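# Move parts bin from pass box to bench

## Task

With the door between the rooms locked, take the bin of loose parts out of the pass box (the cabinet through the wall, whose two doors unlock only while the opposite door is fully closed) and set it on the bench so all of its underside rests on the bench. At the end both pass-box doors must be fully closed, the gripper must have let go and the robot must have moved away, and the bin must stay put without any robot supporting it. No robot may fall or be left leaning.

## Robot and tools

Robots: r1 and r2, two identical Hello Robot Stretch 3 units. Each has a two-wheeled base (0.33 m long, 0.34 m wide, with a passive omni wheel at the back), a lift on a mast, and a telescoping arm that reaches out to the robot's RIGHT side. The base cannot strafe, so moving the gripper forward means driving. Turning in place pivots about the point between the drive wheels, 0.05 m behind the front edge. With the arm in and the wrist folded, a turn sweeps a 0.28 m radius. An unfolded, level gripper reaches beyond that circle.

Frames: the base frame sits on the floor between the drive wheels, x forward, y left, z up. hand_pose is reported in it, at the point where closed fingertips meet. With all wrist joints at zero, that hand frame has x up, y back along the arm toward the mast, and z toward the robot's rear. The odometry frame is the base frame as it was at scene start. Each robot reports only in its own frames, so relative placement of the two robots must be judged from images, lidar_m, wrist_depth_mm and head_depth_mm.

execute_actions: argument actions is a list holding one action or none. An empty list only returns state and images. An action is keyed by robot name, "r1" and/or "r2". Under each robot you may give:
- base: exactly one of {"translate_m": d}, a straight drive of d metres relative to where the base last measured itself (positive forward, -1 to 1), or {"rotate_rad": d}, a turn in place of d radians relative to current heading (positive counter-clockwise seen from above, -3.2 to 3.2).
- joints: absolute targets by name. lift_m 0 to 1.1 (arm height); arm_m 0 to 0.52 (extension); wrist_yaw_rad -1.345 to 4.42 (0 along the arm, positive toward the front, 3.0 folded over the base); wrist_pitch_rad -1.57 to 0.451 (0 level, negative tips fingers down); wrist_roll_rad -2.911 to 2.911; gripper_m -0.089 to 0.179 (larger opens wider; the real fingertip gap is 0.007 to 0.025 less, and zero below 0.007); head_pan_rad -3.953 to 1.73 (0 forward, positive left, -1.57 looks along the arm); head_tilt_rad -1.53 to 0.419 (negative looks down).
- contact_limits: {"arm_m": effort %} from 1 to 100; the arm stops with contact_stop when its effort reaches that level (negative when retracting). Values above the maximum are cut.
All motions in one action begin together. Anything you omit may keep pushing toward its earlier target. An unknown key or out-of-range number rejects the whole call. cameras picks which images come back (names like r1_head_camera, r2_wrist_camera, or "all"; null or absent means all; [] means none). If a result reports a stop, later motion, wait and finished_scene calls in the same reply are skipped.

wait: seconds from 0 to 10; commands nothing and returns the same state and images. zoom_image: camera plus region [x0, y0, x1, y1] in pixels of that camera's latest full image, at most 504 by 504. finished_scene: scene number; ends the scene permanently and reports whether it succeeded, so only call it once the result is stable.

Result lines: base_status and joint_status give how each commanded motion ended: done (for the base, wheels turned the commanded amount even if slipping), off_target (resting short and possibly still pushing), contact_stop (the arm or lift hit something firmly and went slack until recommanded; a slack lift can sink under load or be pushed up by closing fingers on a surface), time_out, torque_fault (a wrist servo overloaded and is limp for 10 s). on_its_own covers uncommanded joints; its "held at" is the target, not the position. motor_effort is percent of maximum, positive toward higher values, peak in brackets; readings are noisy and biased. Positive wheel effort pushes forward. base_odometry counts wheel turns; turned_by_wheels and turned_by_imu give turning since the previous result; base_tilt gives forward and right lean in degrees with a few degrees of fixed bias. lidar_m: 12 distances in 30 degree sectors, first straight ahead, counter-clockwise (4th left, 7th behind, 10th right), in a plane 0.17 m above the floor, range 0.15 to 12 m, "-" for nothing; it misses glass and thin legs, and the robot's own parts can hide sectors 5, 6, 9, 10. wrist_depth_mm (45 to 1000) and head_depth_mm (280 to 4000, image sideways) are 7x7 grids of median depth. Camera calibrations (K, distortion, T_world_to_cam in the carrier's base frame) are approximate.

Speed: the base runs at up to 0.30 m/s and 1.9 rad/s only with lift_m under 0.30, arm_m under 0.03 and wrist_yaw_rad over 2.54; otherwise 0.10 m/s and 0.63 rad/s.

Gripping: command gripper_m below the object's width; lower squeezes harder, but overly hard squeezes trigger a stall guard that eases off. To release, command at least 0.02 above where contact began. Neither the reading nor done proves a grasp; check images.

Wrist safety: fold or unfold the wrist only with lift_m 0.32 to 0.95, wrist_pitch_rad -0.4 and roll near 0; once folded the lift may go down to 0.25. With yaw below -0.4 keep pitch at -0.5 or lower.

Avoid: any base contact between r1 and r2 (even millimetres more driving after touching is a hard press); the two robots drive slightly different distances, which matters if carrying together. Arm pushes against rigid things with the gripper above about 0.45 m, repeated pushes after a contact_stop, and driving while holding or hooking something fixed can tip a robot; so can snagging furniture, especially reversing. If base_tilt shows a lean, undo the last move in small steps, pull the gripper free, and lower lift_m to about 0.2. Also avoid dropping or slamming objects, hard hits and torque faults. Loose objects may occasionally be nudged by outside disturbances.

Each tool is called by a JSON object that holds its "method" and its "body".

## Session

{"method": "execute_actions", "body": {"actions": []}}

Scene clock: 0.00 s.
r1.base_odometry: x=+0.000 y=+0.000 heading=+0.000 (m, m, rad; r1's odometry frame)
r1.turned_by_wheels: +0.000 (rad since the last result)
r1.turned_by_imu: +0.000 (rad since the last result)
r1.base_tilt: forward=+0.8 right=+0.9 (deg)
r1.lidar_m: 2.42 1.67 1.56 1.59 1.16 1.09 1.12 1.43 3.21 1.37 1.39 3.24
r1.head_depth_mm: 1804 2651 2961 2969 2968 2916 2277 / 1801 2674 3098 3054 3098 3049 2247 / 1797 2673 3230 3197 3218 3144 2258 / 1802 2663 3363 3352 3354 3281 2258 / 1800 2642 3053 3045 3030 2994 2277 / 1805 2466 2543 2527 2521 2531 2270 / 1800 2178 2183 2185 2168 2150 2112
r1.base_status: not commanded
r1.joint_positions: lift_m=+0.436 arm_m=+0.003 wrist_yaw_rad=+2.914 wrist_pitch_rad=-0.398 wrist_roll_rad=+0.002 gripper_m=+0.037 head_pan_rad=-0.008 head_tilt_rad=-0.006
r1.joint_status: not commanded
r1.motor_effort: left_wheel=+1 right_wheel=+1 lift_m=+34 arm_m=+0 wrist_yaw_rad=+1 wrist_pitch_rad=+5 wrist_roll_rad=+1 gripper_m=+0 head_pan_rad=+0 head_tilt_rad=+2 (%)
r1.hand_pose: x=+0.0300 y=+0.0734 z=+0.4530 quat_wxyz=(+0.218, +0.705, +0.060, +0.672) (m; r1's base frame)
r1.wrist_depth_mm: - - - - - - - / - - - - - - - / - - - - - - - / - - - - - - 966 / 899 - 892 853 855 820 809 / 727 736 - 690 691 697 680 / 627 621 614 616 592 592 590
r2.base_odometry: x=+0.000 y=+0.000 heading=+0.000 (m, m, rad; r2's odometry frame)
r2.turned_by_wheels: +0.000 (rad since the last result)
r2.turned_by_imu: +0.000 (rad since the last result)
r2.base_tilt: forward=-0.2 right=+1.1 (deg)
r2.lidar_m: 2.01 0.98 0.79 0.78 0.85 0.82 0.81 0.88 1.35 3.50 2.50 2.12
r2.head_depth_mm: 1929 3001 3603 3622 3647 2888 2007 / 1926 2974 3674 3688 3715 2905 2012 / 1911 2949 3716 3807 3759 2899 2018 / 1913 2942 3811 3821 3885 2943 2011 / 1916 2667 2769 2449 2141 2606 2041 / 1827 2020 2030 1693 1684 1984 1875 / 1588 1574 1571 1556 1552 1544 1541
r2.base_status: not commanded
r2.joint_positions: lift_m=+0.333 arm_m=-0.002 wrist_yaw_rad=+3.053 wrist_pitch_rad=-0.339 wrist_roll_rad=-0.001 gripper_m=+0.037 head_pan_rad=+0.016 head_tilt_rad=-0.020
r2.joint_status: not commanded
r2.motor_effort: left_wheel=+0 right_wheel=-1 lift_m=+24 arm_m=+0 wrist_yaw_rad=+1 wrist_pitch_rad=+4 wrist_roll_rad=+0 gripper_m=+0 head_pan_rad=+0 head_tilt_rad=+2 (%)
r2.hand_pose: x=-0.0007 y=+0.0901 z=+0.3635 quat_wxyz=(+0.150, +0.701, +0.089, +0.692) (m; r2's base frame)
r2.wrist_depth_mm: 731 - 717 720 709 727 712 / 806 803 789 779 779 765 757 / 866 865 852 838 843 815 821 / 828 873 887 872 857 870 874 / 693 695 - 697 716 716 718 / 575 583 - 581 591 597 592 / 491 495 - 516 498 506 501
pictures: r1_head_camera (sideways: a quarter turn clockwise sets it upright), r1_nav_camera (sideways: a quarter turn counterclockwise sets it upright), r1_wrist_camera, r2_head_camera (sideways: a quarter turn clockwise sets it upright), r2_nav_camera (sideways: a quarter turn counterclockwise sets it upright), r2_wrist_camera
Images, in order (width x height): r1_head_camera 896x504, r1_nav_camera 672x504, r1_wrist_camera 644x364, r2_head_camera 896x504, r2_nav_camera 672x504, r2_wrist_camera 644x364.

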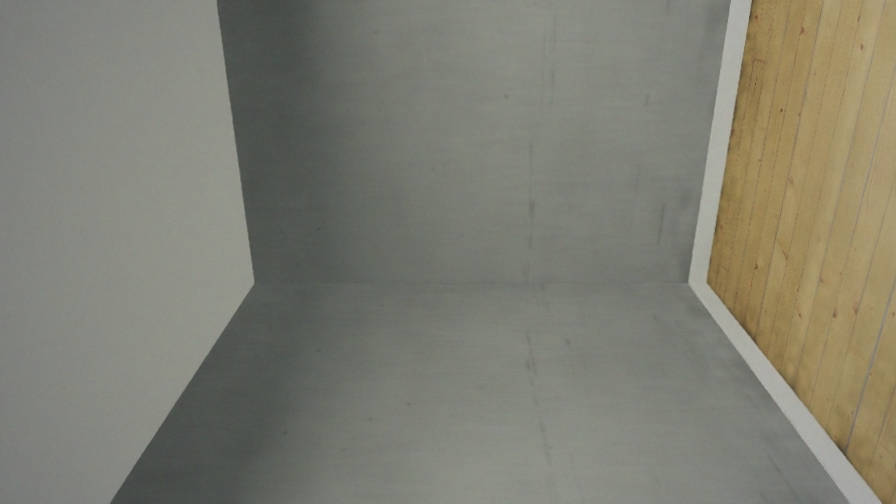

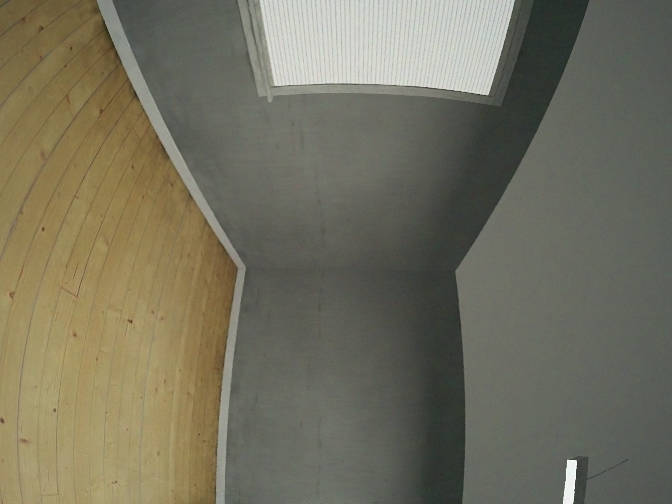

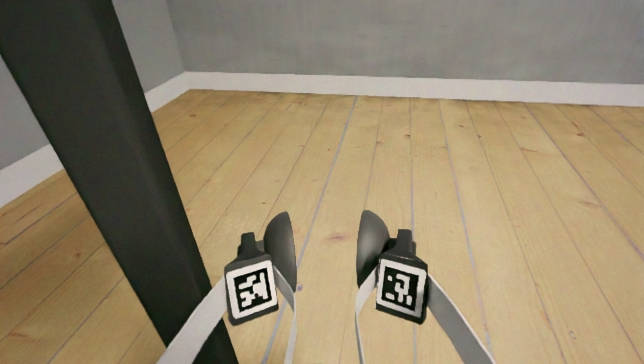

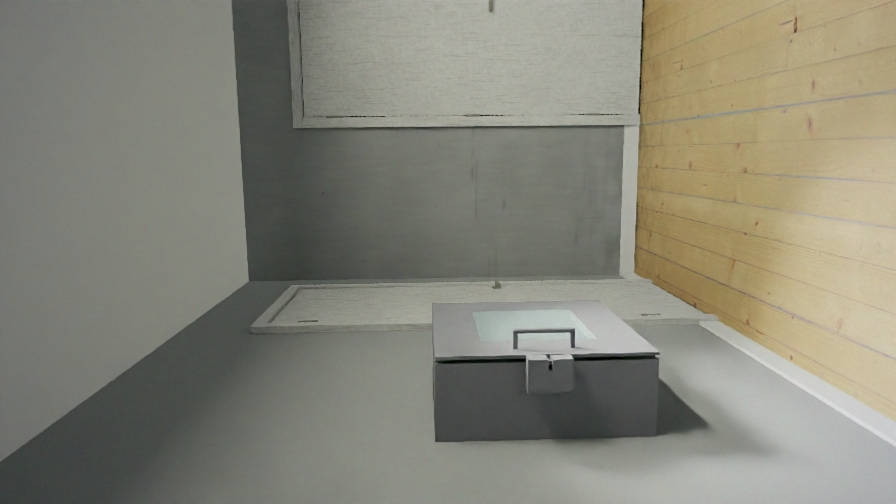

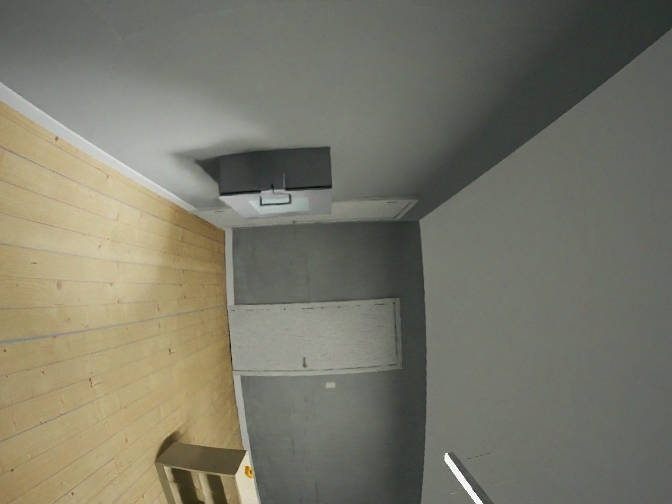

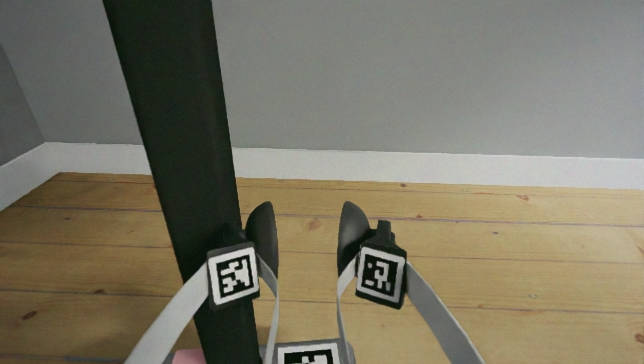

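{"method": "execute_actions", "body": {"actions": [{"r1":{"joints":{"head_pan_rad":-1.57,"head_tilt_rad":-0.4}},"r2":{"joints":{"head_pan_rad":0.9,"head_tilt_rad":-0.4}}}], "cameras": ["r1_head_camera","r1_nav_camera","r2_head_camera","r2_nav_camera"]}}

{"method": "execute_actions", "body": {"actions": [{"r1":{"joints":{"head_pan_rad":1.57,"head_tilt_rad":-0.4}},"r2":{"joints":{"head_pan_rad":-1.57,"head_tilt_rad":-0.4}}}], "cameras": ["r1_head_camera","r1_nav_camera","r2_head_camera","r2_nav_camera"]}}

Scene clock: 9.23 s.
r1.base_odometry: x=+0.000 y=+0.000 heading=+0.000 (m, m, rad; r1's odometry frame)
r1.turned_by_wheels: +0.000 (rad since the last result)
r1.turned_by_imu: -0.001 (rad since the last result)
r1.base_tilt: forward=+0.8 right=+0.9 (deg)
r1.lidar_m: 2.43 1.67 1.56 1.59 1.16 1.09 1.11 1.44 3.21 1.37 1.39 3.23
r1.head_depth_mm: 2602 2745 2953 3097 2356 1768 1418 / 2726 2884 3069 3206 2343 1783 1415 / 2806 3002 3221 3302 2364 1771 1416 / 2964 3156 3381 3264 2238 1768 1408 / 3121 3311 3504 1967 2226 1762 1405 / 3247 3456 3672 1586 2140 1643 1408 / 3390 3624 - 1571 2332 1758 1402
r1.base_status: not commanded
r1.joint_positions: lift_m=+0.436 arm_m=+0.003 wrist_yaw_rad=+2.914 wrist_pitch_rad=-0.398 wrist_roll_rad=+0.002 gripper_m=+0.037 head_pan_rad=-1.563 head_tilt_rad=-0.395
r1.joint_status: all done
r1.motor_effort: left_wheel=+1(1) right_wheel=+1(1) lift_m=+33(33) arm_m=+0(0) wrist_yaw_rad=+0(0) wrist_pitch_rad=+4(4) wrist_roll_rad=+0(0) gripper_m=+0(0) head_pan_rad=-2(29) head_tilt_rad=-3(19) (%)
r1.hand_pose: x=+0.0300 y=+0.0734 z=+0.4530 quat_wxyz=(+0.218, +0.705, +0.060, +0.672) (m; r1's base frame)
r1.wrist_depth_mm: - - - - - - - / - - - - - - - / - - - - - - - / - - - - - 996 992 / 874 - 880 841 837 829 812 / 739 732 - 710 696 689 686 / 626 615 613 613 598 602 588
r2.base_odometry: x=+0.000 y=+0.000 heading=+0.000 (m, m, rad; r2's odometry frame)
r2.turned_by_wheels: +0.000 (rad since the last result)
r2.turned_by_imu: -0.002 (rad since the last result)
r2.base_tilt: forward=+0.0 right=+1.1 (deg)
r2.lidar_m: 2.00 0.98 0.79 0.78 0.85 0.82 0.81 0.88 1.35 3.51 2.49 2.12
r2.head_depth_mm: 910 989 1085 1211 1359 1509 1341 / 848 915 998 1106 1217 1372 1346 / 795 856 932 1009 1115 1241 1309 / 749 800 865 936 1024 1128 1251 / 704 753 810 873 945 1036 1141 / 668 710 760 816 880 955 1050 / 634 671 715 765 824 892 968
r2.base_status: not commanded
r2.joint_positions: lift_m=+0.333 arm_m=-0.002 wrist_yaw_rad=+3.053 wrist_pitch_rad=-0.339 wrist_roll_rad=-0.001 gripper_m=+0.037 head_pan_rad=+0.893 head_tilt_rad=-0.395
r2.joint_status: all done
r2.motor_effort: left_wheel=+0(0) right_wheel=-1(1) lift_m=+24(24) arm_m=+1(1) wrist_yaw_rad=+0(0) wrist_pitch_rad=+4(4) wrist_roll_rad=+0(0) gripper_m=+0(0) head_pan_rad=+2(28) head_tilt_rad=-2(22) (%)
r2.hand_pose: x=-0.0007 y=+0.0901 z=+0.3635 quat_wxyz=(+0.150, +0.701, +0.089, +0.692) (m; r2's base frame)
r2.wrist_depth_mm: 742 - 720 718 711 710 713 / 785 788 790 773 770 762 770 / 857 871 855 839 827 837 822 / 839 882 891 873 852 872 876 / 690 692 - 703 715 715 725 / 580 580 - 585 588 589 588 / 488 495 - 513 501 504 503
pictures: r1_head_camera (sideways: a quarter turn clockwise sets it upright), r1_nav_camera (sideways: a quarter turn counterclockwise sets it upright), r2_head_camera (sideways: a quarter turn clockwise sets it upright), r2_nav_camera (sideways: a quarter turn counterclockwise sets it upright)
camera_calibration (this result's frames):
r1_head_camera: T_world_to_cam=[[-0.0154022, 0.357966, -0.933608, 1.23661], [0.999727, -0.0108814, -0.0206652, 0.0225091], [-0.0175564, -0.933671, -0.357701, 0.420151], [0, 0, 0, 1]] pos_world=[0.00391992, -0.0501359, 1.30526]
r1_nav_camera: T_world_to_cam=[[0.028047, -0.419112, 0.907501, -1.1488], [-0.998533, -0.0538103, 0.00600912, 0.0455806], [0.0463144, -0.906339, -0.420007, 0.500579], [0, 0, 0, 1]] pos_world=[0.0545502, -0.0253304, 1.25251]
r2_head_camera: T_world_to_cam=[[-0.280343, -0.307241, -0.909401, 1.20636], [-0.783475, 0.620607, 0.0318511, -0.0283774], [0.554595, 0.721422, -0.414698, 0.498649], [0, 0, 0, 1]] pos_world=[0.0394141, 0.0285193, 1.30476]
r2_nav_camera: T_world_to_cam=[[0.273529, 0.249497, 0.928942, -1.1661], [0.74076, -0.670695, -0.0379821, 0.0901645], [0.613561, 0.698512, -0.368272, 0.436349], [0, 0, 0, 1]] pos_world=[-0.0155547, 0.0466157, 1.24736]
Images, in order (width x height): r1_head_camera 896x504, r1_nav_camera 672x504, r2_head_camera 896x504, r2_nav_camera 672x504.

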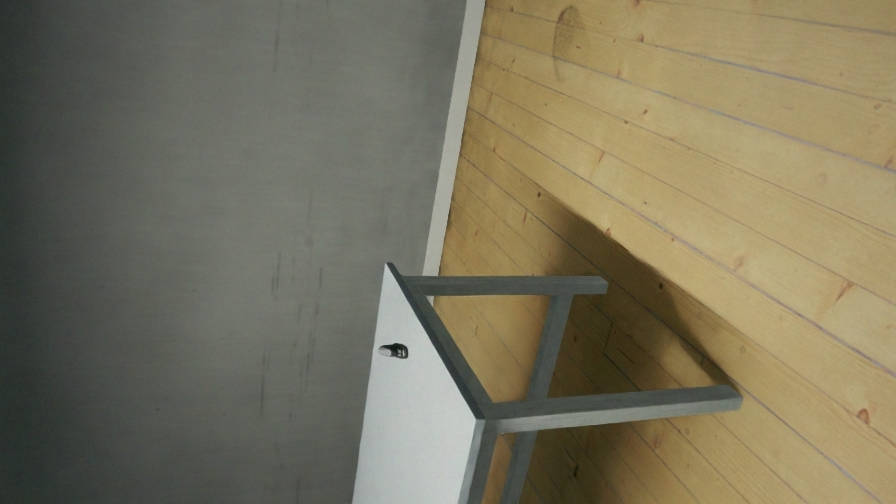

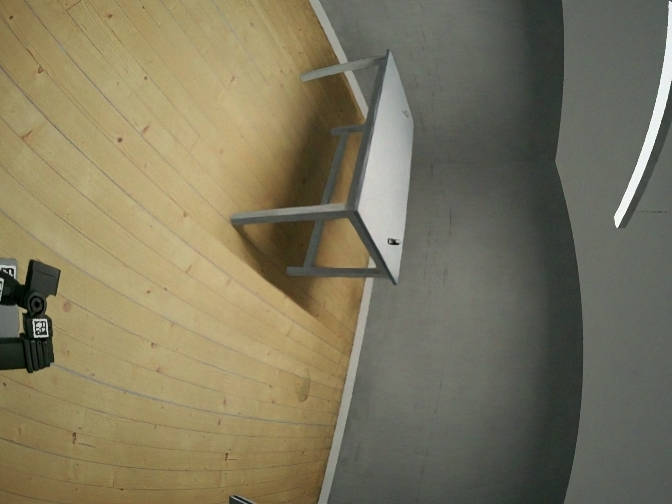

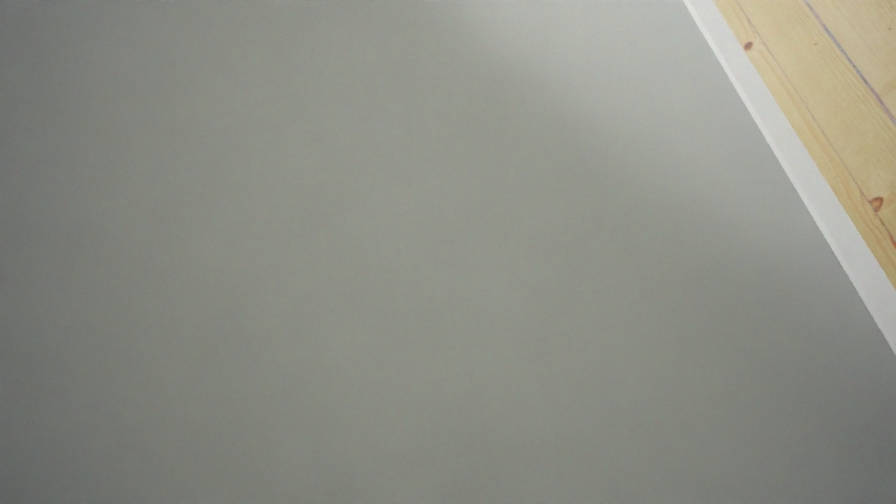

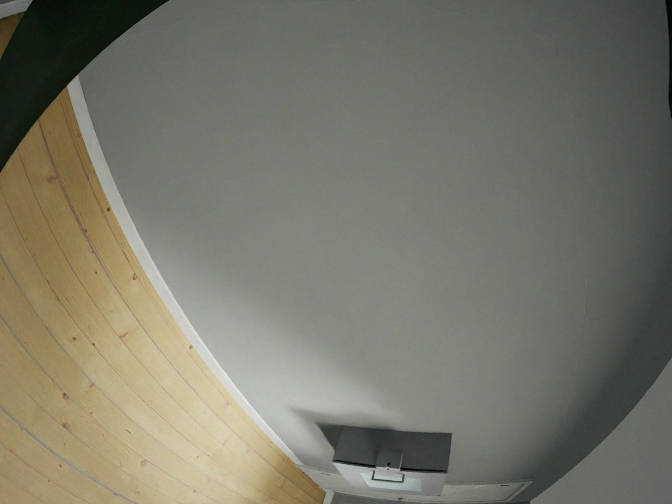

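Scene clock: 11.17 s.
r1.base_odometry: x=+0.000 y=+0.000 heading=+0.000 (m, m, rad; r1's odometry frame)
r1.turned_by_wheels: +0.000 (rad since the last result)
r1.turned_by_imu: +0.000 (rad since the last result)
r1.base_tilt: forward=+0.8 right=+0.9 (deg)
r1.lidar_m: 2.42 1.67 1.56 1.59 1.17 1.09 1.11 1.43 3.22 1.37 1.39 3.23
r1.head_depth_mm: 1263 1339 1419 1511 1609 1694 1420 / 1315 1393 1478 1579 1699 1754 1416 / 1360 1447 1542 1652 1773 1763 1415 / 1422 1519 1613 1725 1880 1754 1410 / 1483 1579 1705 1836 1986 1763 1403 / 1535 1623 1737 1839 1988 1753 1406 / 1400 1462 1525 1591 1668 1675 1411
r1.base_status: not commanded
r1.joint_positions: lift_m=+0.436 arm_m=+0.003 wrist_yaw_rad=+2.914 wrist_pitch_rad=-0.398 wrist_roll_rad=+0.002 gripper_m=+0.037 head_pan_rad=+1.563 head_tilt_rad=-0.395
r1.joint_status: all done
r1.motor_effort: left_wheel=+1(1) right_wheel=+1(1) lift_m=+34(33) arm_m=+0(0) wrist_yaw_rad=+1(1) wrist_pitch_rad=+4(4) wrist_roll_rad=+1(0) gripper_m=+0(0) head_pan_rad=+2(27) head_tilt_rad=-1(2) (%)
r1.hand_pose: x=+0.0300 y=+0.0734 z=+0.4530 quat_wxyz=(+0.218, +0.705, +0.060, +0.672) (m; r1's base frame)
r1.wrist_depth_mm: - - - - - - - / - - - - - - - / - - - - - - - / - - - - - - 965 / 889 - 891 842 849 821 819 / 727 724 - 706 686 683 681 / 624 626 625 614 594 597 594
r2.base_odometry: x=+0.000 y=+0.000 heading=+0.000 (m, m, rad; r2's odometry frame)
r2.turned_by_wheels: +0.000 (rad since the last result)
r2.turned_by_imu: -0.001 (rad since the last result)
r2.base_tilt: forward=-0.3 right=+1.1 (deg)
r2.lidar_m: 2.01 0.98 0.78 0.78 0.85 0.82 0.81 0.88 1.34 3.52 2.49 2.12
r2.head_depth_mm: 2852 3059 3276 3142 2160 1665 1333 / 2885 3124 3330 3179 2205 1656 1349 / 2919 3127 3408 3190 2193 1659 1345 / 2960 3147 3453 3203 2184 1682 1346 / 2998 3230 3548 3207 2205 1672 1355 / 3067 3264 3579 3240 2221 1698 1362 / 3122 3359 3605 3248 2220 1692 1359
r2.base_status: not commanded
r2.joint_positions: lift_m=+0.333 arm_m=-0.002 wrist_yaw_rad=+3.053 wrist_pitch_rad=-0.339 wrist_roll_rad=-0.001 gripper_m=+0.037 head_pan_rad=-1.563 head_tilt_rad=-0.395
r2.joint_status: all done
r2.motor_effort: left_wheel=+0(0) right_wheel=-2(0) lift_m=+24(24) arm_m=+1(1) wrist_yaw_rad=+0(0) wrist_pitch_rad=+4(4) wrist_roll_rad=+0(1) gripper_m=+0(1) head_pan_rad=-2(27) head_tilt_rad=-2(2) (%)
r2.hand_pose: x=-0.0007 y=+0.0901 z=+0.3635 quat_wxyz=(+0.150, +0.701, +0.089, +0.692) (m; r2's base frame)
r2.wrist_depth_mm: 735 - 733 724 715 713 703 / 787 794 769 777 772 747 764 / 853 848 837 852 840 810 811 / 829 870 869 870 854 857 870 / 682 704 - 691 716 713 718 / 573 577 - 586 590 585 597 / 490 493 - 511 497 502 502
pictures: r1_head_camera (sideways: a quarter turn clockwise sets it upright), r1_nav_camera (sideways: a quarter turn counterclockwise sets it upright), r2_head_camera (sideways: a quarter turn clockwise sets it upright), r2_nav_camera (sideways: a quarter turn counterclockwise sets it upright)
camera_calibration (this result's frames):
r1_head_camera: T_world_to_cam=[[0.00964554, -0.358489, -0.933484, 1.2363], [-0.999423, 0.0269373, -0.0206717, 0.0347124], [0.0325562, 0.933145, -0.358023, 0.420265], [0, 0, 0, 1]] pos_world=[0.00908547, 0.0500956, 1.30524]
r1_nav_camera: T_world_to_cam=[[-0.0213062, 0.419822, 0.907356, -1.14831], [0.999269, 0.0377601, 0.00599332, 0.0334146], [-0.0317457, 0.906821, -0.420319, 0.501462], [0, 0, 0, 1]] pos_world=[-0.041937, 0.0260886, 1.2525]
r2_head_camera: T_world_to_cam=[[0.022278, 0.415777, -0.909194, 1.20425], [0.999363, 0.0161111, 0.0318551, -0.039258], [0.0278928, -0.909324, -0.415153, 0.502453], [0, 0, 0, 1]] pos_world=[-0.00161011, -0.0431724, 1.30474]
r2_nav_camera: T_world_to_cam=[[-0.0535865, -0.36679, 0.928759, -1.16386], [-0.998042, 0.0497073, -0.0379533, 0.100734], [-0.0322452, -0.928975, -0.368736, 0.440893], [0, 0, 0, 1]] pos_world=[0.0523857, -0.0223237, 1.24735]
Images, in order (width x height): r1_head_camera 896x504, r1_nav_camera 672x504, r2_head_camera 896x504, r2_nav_camera 672x504.

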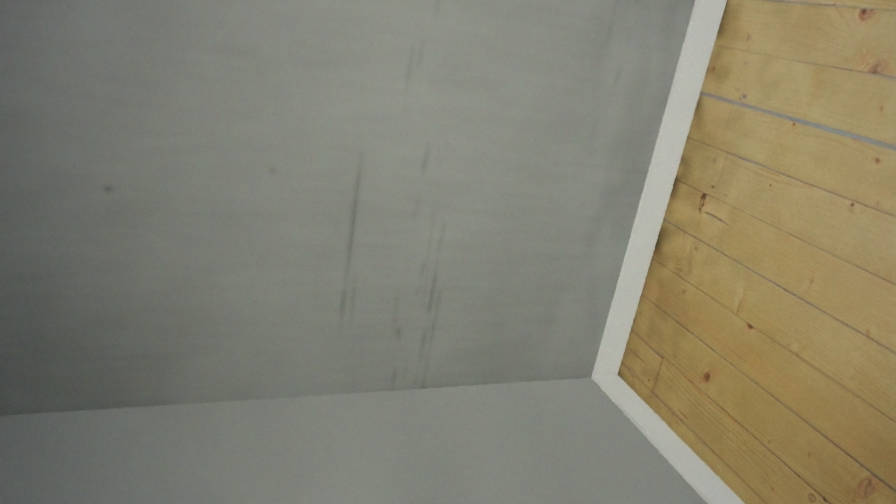

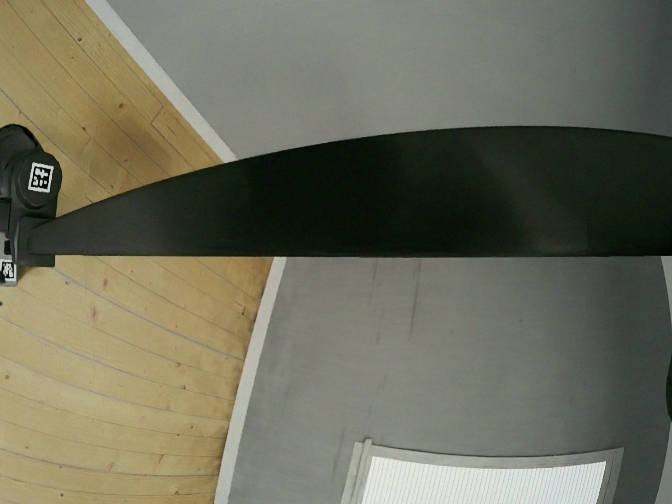

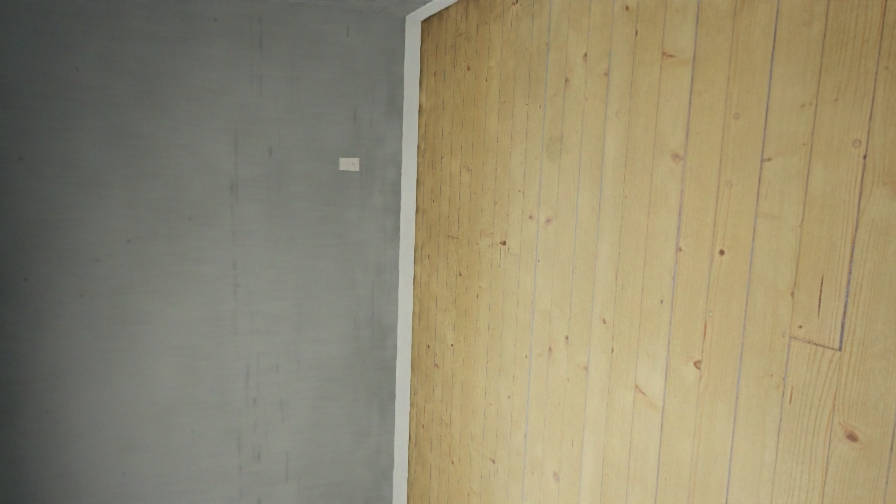

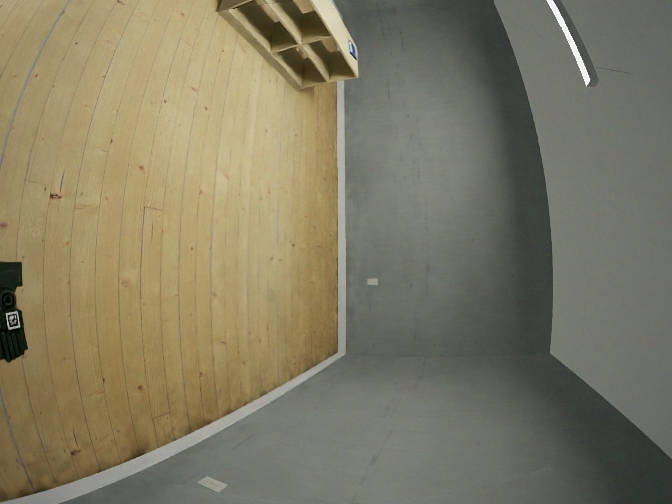

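{"method": "execute_actions", "body": {"actions": [{"r1":{"joints":{"head_pan_rad":-2.7,"head_tilt_rad":-0.3}},"r2":{"joints":{"head_pan_rad":0.35,"head_tilt_rad":-0.2}}}], "cameras": ["r1_head_camera","r1_nav_camera","r2_head_camera"]}}

Scene clock: 16.87 s.
r1.base_odometry: x=+0.000 y=+0.000 heading=+0.000 (m, m, rad; r1's odometry frame)
r1.turned_by_wheels: +0.000 (rad since the last result)
r1.turned_by_imu: +0.000 (rad since the last result)
r1.base_tilt: forward=+0.8 right=+0.9 (deg)
r1.lidar_m: 2.42 1.66 1.56 1.59 1.16 1.09 1.11 1.44 3.21 1.37 1.39 3.23
r1.head_depth_mm: 1073 1113 1156 1199 1245 1303 1356 / 1178 1225 1271 1322 1385 1449 1456 / 1291 1351 1262 1335 1520 1634 1528 / 1441 1508 1080 1199 1235 1807 1521 / 1622 1718 929 1734 1081 1954 1520 / 1863 1977 817 873 897 1733 1515 / 2144 2290 732 770 821 1744 1519
r1.base_status: not commanded
r1.joint_positions: lift_m=+0.436 arm_m=+0.003 wrist_yaw_rad=+2.914 wrist_pitch_rad=-0.398 wrist_roll_rad=+0.002 gripper_m=+0.037 head_pan_rad=-2.693 head_tilt_rad=-0.310
r1.joint_status: all done
r1.motor_effort: left_wheel=+1(1) right_wheel=+1(0) lift_m=+33(33) arm_m=+0(0) wrist_yaw_rad=+1(1) wrist_pitch_rad=+5(4) wrist_roll_rad=+0(0) gripper_m=-1(1) head_pan_rad=-3(30) head_tilt_rad=+4(9) (%)
r1.hand_pose: x=+0.0300 y=+0.0734 z=+0.4530 quat_wxyz=(+0.218, +0.705, +0.060, +0.672) (m; r1's base frame)
r1.wrist_depth_mm: - - - - - - - / - - - - - - - / - - - - - - - / - - - - - - 974 / 897 - 889 847 859 805 806 / 727 716 - 705 686 685 682 / 623 629 613 612 607 591 589
r2.base_odometry: x=+0.000 y=+0.000 heading=+0.000 (m, m, rad; r2's odometry frame)
r2.turned_by_wheels: +0.000 (rad since the last result)
r2.turned_by_imu: -0.001 (rad since the last result)
r2.base_tilt: forward=-0.1 right=+1.2 (deg)
r2.lidar_m: 2.01 0.98 0.79 0.78 0.85 0.82 0.81 0.88 1.35 3.51 2.50 2.12
r2.head_depth_mm: 2981 3395 3553 3668 2970 2064 1582 / 2455 2545 2415 2099 2840 2065 1586 / 1854 1951 1713 1755 2226 2082 1583 / 1497 1545 1613 1665 1721 1800 1582 / 1249 1284 1325 1363 1408 1461 1487 / 1073 1101 1129 1155 1188 1225 1249 / 939 956 980 1004 1026 1054 1080
r2.base_status: not commanded
r2.joint_positions: lift_m=+0.333 arm_m=-0.002 wrist_yaw_rad=+3.053 wrist_pitch_rad=-0.339 wrist_roll_rad=-0.001 gripper_m=+0.037 head_pan_rad=+0.343 head_tilt_rad=-0.211
r2.joint_status: all done
r2.motor_effort: left_wheel=+0(0) right_wheel=-2(1) lift_m=+24(24) arm_m=+1(0) wrist_yaw_rad=+0(0) wrist_pitch_rad=+4(4) wrist_roll_rad=+0(1) gripper_m=+0(0) head_pan_rad=+3(30) head_tilt_rad=+4(17) (%)
r2.hand_pose: x=-0.0007 y=+0.0901 z=+0.3635 quat_wxyz=(+0.150, +0.701, +0.089, +0.692) (m; r2's base frame)
r2.wrist_depth_mm: 734 - 721 712 711 711 702 / 806 796 787 776 771 756 770 / 854 853 852 848 835 808 829 / 830 864 873 866 857 856 887 / 697 702 - 700 714 725 716 / 578 579 - 584 593 593 603 / 495 495 - 512 506 509 509
pictures: r1_head_camera (sideways: a quarter turn clockwise sets it upright), r1_nav_camera (sideways: a quarter turn counterclockwise sets it upright), r2_head_camera (sideways: a quarter turn clockwise sets it upright)
camera_calibration (this result's frames):
r1_head_camera: T_world_to_cam=[[0.244368, 0.131594, -0.960712, 1.27042], [0.415178, -0.909542, -0.0189793, 0.0238823], [-0.876306, -0.394229, -0.276898, 0.320229], [0, 0, 0, 1]] pos_world=[-0.0397466, -0.0192136, 1.30963]
r1_nav_camera: T_world_to_cam=[[-0.296077, -0.169986, 0.939916, -1.18913], [-0.474089, 0.880421, 0.00988674, 0.0373324], [-0.829203, -0.442677, -0.341261, 0.403444], [0, 0, 0, 1]] pos_world=[0.000162247, -0.0564085, 1.25499]
r2_head_camera: T_world_to_cam=[[-0.23655, -0.0572211, -0.969933, 1.28513], [-0.348911, 0.936681, 0.0298342, -0.0284099], [0.90681, 0.345478, -0.241537, 0.271142], [0, 0, 0, 1]] pos_world=[0.0482099, 0.00647367, 1.31282]
Images, in order (width x height): r1_head_camera 896x504, r1_nav_camera 672x504, r2_head_camera 896x504.

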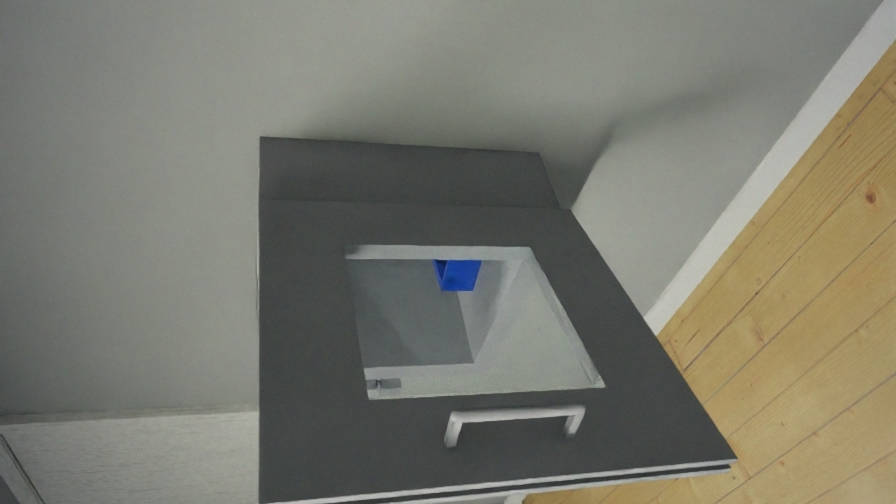

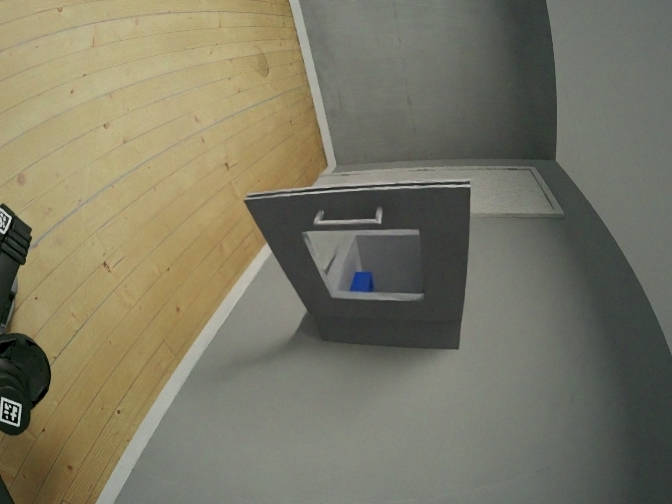

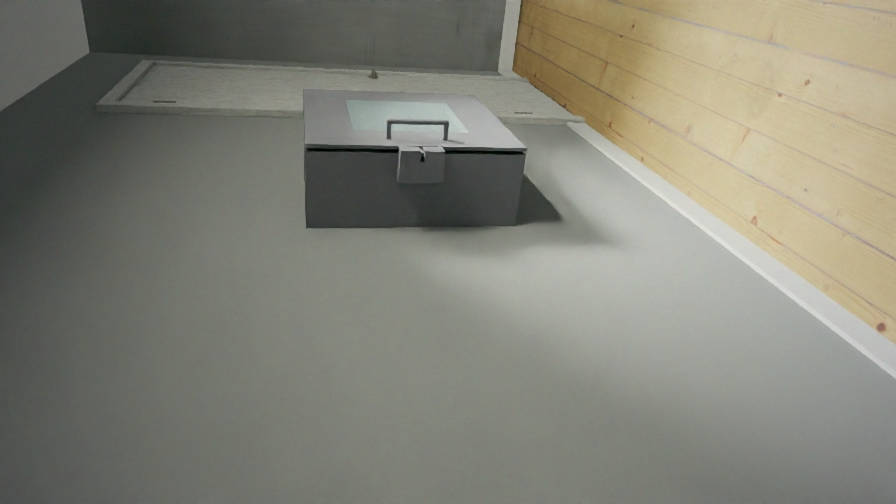

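{"method": "execute_actions", "body": {"actions": [{"r1":{"base":{"rotate_rad":-1.57},"joints":{"lift_m":0.28,"head_pan_rad":-1.2,"head_tilt_rad":-0.4}}}], "cameras": []}}

{"method": "execute_actions", "body": {"actions": [{"r1":{"base":{"translate_m":0.95},"joints":{"head_pan_rad":-1.7}}}], "cameras": ["r1_head_camera","r1_nav_camera"]}}

Scene clock: 47.83 s.
r1.base_odometry: x=+0.000 y=+0.000 heading=-1.570 (m, m, rad; r1's odometry frame)
r1.turned_by_wheels: -1.570 (rad since the last result)
r1.turned_by_imu: -1.587 (rad since the last result)
r1.base_tilt: forward=+0.8 right=+0.9 (deg)
r1.lidar_m: 1.36 2.26 3.24 2.40 1.66 1.56 1.60 1.16 1.09 1.11 1.44 3.20
r1.head_depth_mm: 1009 1055 1107 1168 1237 1310 1350 / 1089 1142 1212 1279 1357 1452 1417 / 1182 1241 1314 1404 1508 1597 1416 / 1292 1312 1220 1314 1687 1702 1410 / 1431 1452 1715 1504 1873 1755 1410 / 1609 1457 1636 1958 1004 1748 1410 / 1809 783 780 803 861 1689 1404
r1.base_status: done
r1.joint_positions: lift_m=+0.280 arm_m=+0.003 wrist_yaw_rad=+2.914 wrist_pitch_rad=-0.398 wrist_roll_rad=+0.002 gripper_m=+0.037 head_pan_rad=-1.207 head_tilt_rad=-0.395
r1.joint_status: all done
r1.motor_effort: left_wheel=+4(11) right_wheel=-2(5) lift_m=+20(29) arm_m=+0(0) wrist_yaw_rad=+0(0) wrist_pitch_rad=+4(5) wrist_roll_rad=+0(1) gripper_m=+0(1) head_pan_rad=+1(29) head_tilt_rad=-2(12) (%)
r1.hand_pose: x=+0.0300 y=+0.0734 z=+0.2976 quat_wxyz=(+0.218, +0.705, +0.060, +0.672) (m; r1's base frame)
r1.wrist_depth_mm: - - - - - - - / - - - - - - - / - - - - 929 928 963 / 787 - 767 754 738 723 713 / 634 - 639 608 625 592 581 / 530 524 - 523 501 492 492 / 460 - - 452 431 431 425
r2.base_odometry: x=+0.000 y=+0.000 heading=+0.000 (m, m, rad; r2's odometry frame)
r2.turned_by_wheels: +0.000 (rad since the last result)
r2.turned_by_imu: -0.008 (rad since the last result)
r2.base_tilt: forward=-0.1 right=+1.1 (deg)
r2.lidar_m: 2.00 0.98 0.79 0.78 0.85 0.82 0.81 0.88 1.34 3.50 2.49 2.12
r2.head_depth_mm: 3069 3337 3534 3674 2995 2052 1576 / 2469 2496 2388 2124 2835 2089 1589 / 1867 1943 1721 1754 2213 2082 1583 / 1501 1547 1605 1675 1727 1790 1589 / 1255 1291 1322 1363 1413 1461 1489 / 1072 1096 1128 1160 1188 1222 1257 / 939 959 979 1003 1026 1050 1077
r2.base_status: not commanded
r2.joint_positions: lift_m=+0.333 arm_m=-0.002 wrist_yaw_rad=+3.053 wrist_pitch_rad=-0.339 wrist_roll_rad=-0.001 gripper_m=+0.037 head_pan_rad=+0.343 head_tilt_rad=-0.211
r2.joint_status: not commanded
r2.motor_effort: left_wheel=+0(0) right_wheel=-1(1) lift_m=+24(24) arm_m=+1(0) wrist_yaw_rad=+0(0) wrist_pitch_rad=+5(4) wrist_roll_rad=+0(1) gripper_m=+0(0) head_pan_rad=+2(2) head_tilt_rad=+4(4) (%)
r2.hand_pose: x=-0.0007 y=+0.0901 z=+0.3635 quat_wxyz=(+0.150, +0.701, +0.089, +0.692) (m; r2's base frame)
r2.wrist_depth_mm: 742 - 731 723 707 712 704 / 787 803 771 769 757 763 764 / 844 852 839 839 834 820 814 / 835 882 863 884 863 872 859 / 680 698 - 707 712 723 724 / 576 578 - 591 592 590 592 / 489 497 - 514 499 504 507
pictures: none
No camera images: the call's "cameras" was empty. Leave "cameras" out to get every camera's image.

Scene clock: 52.70 s.
r1.base_odometry: x=+0.001 y=-0.950 heading=-1.570 (m, m, rad; r1's odometry frame)
r1.turned_by_wheels: +0.000 (rad since the last result)
r1.turned_by_imu: +0.002 (rad since the last result)
r1.base_tilt: forward=+0.8 right=+0.9 (deg)
r1.lidar_m: 0.96 0.50 1.89 2.87 2.56 2.42 2.32 1.59 1.50 1.53 1.97 2.36
r1.head_depth_mm: 1214 1249 1090 1422 872 1610 1423 / 1244 1297 1688 1295 1614 1714 1417 / 1282 1352 - 1519 1678 1752 1413 / 1321 1389 1864 1535 1743 1762 1412 / 1360 1425 1478 1535 1813 1761 1409 / 1403 1499 1577 1739 1887 1758 1411 / 1447 1550 1678 1806 1962 1750 1404
r1.base_status: done
r1.joint_positions: lift_m=+0.280 arm_m=+0.003 wrist_yaw_rad=+2.914 wrist_pitch_rad=-0.398 wrist_roll_rad=+0.002 gripper_m=+0.037 head_pan_rad=-1.693 head_tilt_rad=-0.395
r1.joint_status: all done
r1.motor_effort: left_wheel=+3(12) right_wheel=-1(4) lift_m=+20(20) arm_m=-1(0) wrist_yaw_rad=+0(0) wrist_pitch_rad=+5(4) wrist_roll_rad=+0(0) gripper_m=-1(0) head_pan_rad=-2(23) head_tilt_rad=-2(2) (%)
r1.hand_pose: x=+0.0300 y=+0.0734 z=+0.2976 quat_wxyz=(+0.218, +0.705, +0.060, +0.672) (m; r1's base frame)
r1.wrist_depth_mm: - - - - - - 403 / - - - - - - - / - 987 - 995 956 842 878 / 807 - 763 758 748 572 722 / 640 - 641 614 622 575 580 / 531 529 - 533 504 496 492 / 470 - - 458 434 429 423
r2.base_odometry: x=+0.000 y=+0.000 heading=+0.000 (m, m, rad; r2's odometry frame)
r2.turned_by_wheels: +0.000 (rad since the last result)
r2.turned_by_imu: -0.001 (rad since the last result)
r2.base_tilt: forward=+0.0 right=+1.0 (deg)
r2.lidar_m: 2.01 0.98 0.78 0.78 0.85 0.82 0.81 0.88 1.35 3.50 2.49 2.11
r2.head_depth_mm: 2988 3412 3522 3628 2999 2072 1577 / 2449 2548 2390 2082 2847 2071 1582 / 1866 1938 1718 1741 2222 2080 1582 / 1496 1545 1615 1669 1737 1794 1588 / 1244 1277 1324 1368 1412 1458 1486 / 1075 1096 1122 1156 1191 1220 1255 / 936 957 975 1001 1024 1051 1079
r2.base_status: not commanded
r2.joint_positions: lift_m=+0.333 arm_m=-0.002 wrist_yaw_rad=+3.053 wrist_pitch_rad=-0.339 wrist_roll_rad=-0.001 gripper_m=+0.037 head_pan_rad=+0.343 head_tilt_rad=-0.211
r2.joint_status: not commanded
r2.motor_effort: left_wheel=+0(1) right_wheel=-1(0) lift_m=+24(24) arm_m=+1(1) wrist_yaw_rad=+0(0) wrist_pitch_rad=+4(4) wrist_roll_rad=+1(1) gripper_m=+0(0) head_pan_rad=+2(2) head_tilt_rad=+4(4) (%)
r2.hand_pose: x=-0.0007 y=+0.0901 z=+0.3635 quat_wxyz=(+0.150, +0.701, +0.089, +0.692) (m; r2's base frame)
r2.wrist_depth_mm: 737 - 718 725 713 711 693 / 792 797 785 775 782 756 753 / 848 853 844 847 831 823 827 / 826 867 884 874 863 862 861 / 689 690 - 707 714 722 711 / 573 579 - 579 594 582 599 / 489 491 - 516 501 502 506
pictures: r1_head_camera (sideways: a quarter turn clockwise sets it upright), r1_nav_camera (sideways: a quarter turn counterclockwise sets it upright)
camera_calibration (this result's frames):
r1_head_camera: T_world_to_cam=[[0.0312455, 0.357443, -0.933412, 1.23607], [0.989862, -0.140519, -0.0206755, 0.0225827], [-0.138552, -0.923303, -0.35821, 0.421552], [0, 0, 0, 1]] pos_world=[-0.00256831, -0.0494309, 1.30523]
r1_nav_camera: T_world_to_cam=[[-0.0266412, -0.419699, 0.907272, -1.14817], [-0.997073, 0.0762273, 0.00598414, 0.0456042], [-0.0716704, -0.904457, -0.420501, 0.501942], [0, 0, 0, 1]] pos_world=[0.0508565, -0.0313771, 1.2525]
Images, in order (width x height): r1_head_camera 896x504, r1_nav_camera 672x504.

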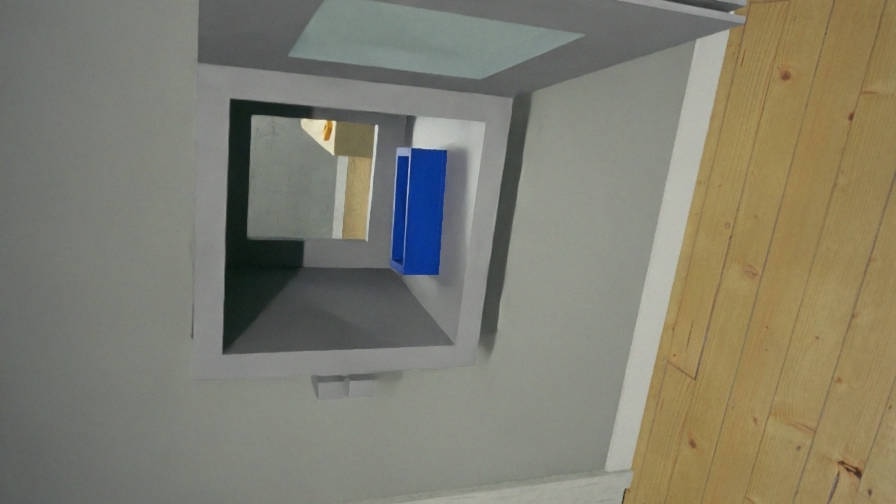

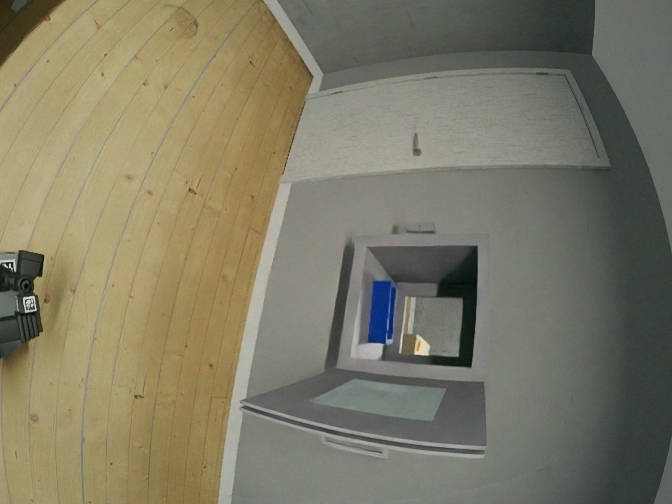

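{"method": "zoom_image", "body": {"camera": "r1_head_camera", "region": [200,60,520,380]}}

Region (200, 60, 520, 380) of r1_head_camera's 896x504 image, scaled by 1.575, with more detail than that image has.

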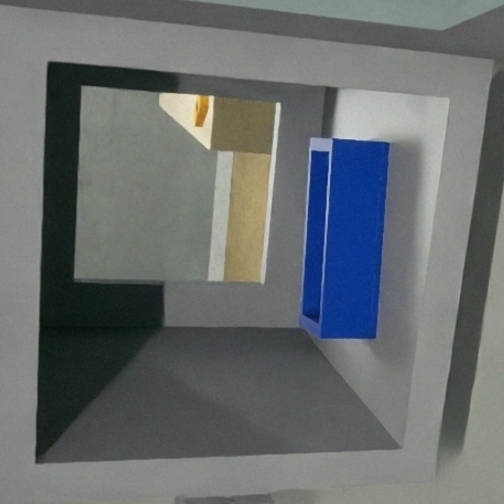

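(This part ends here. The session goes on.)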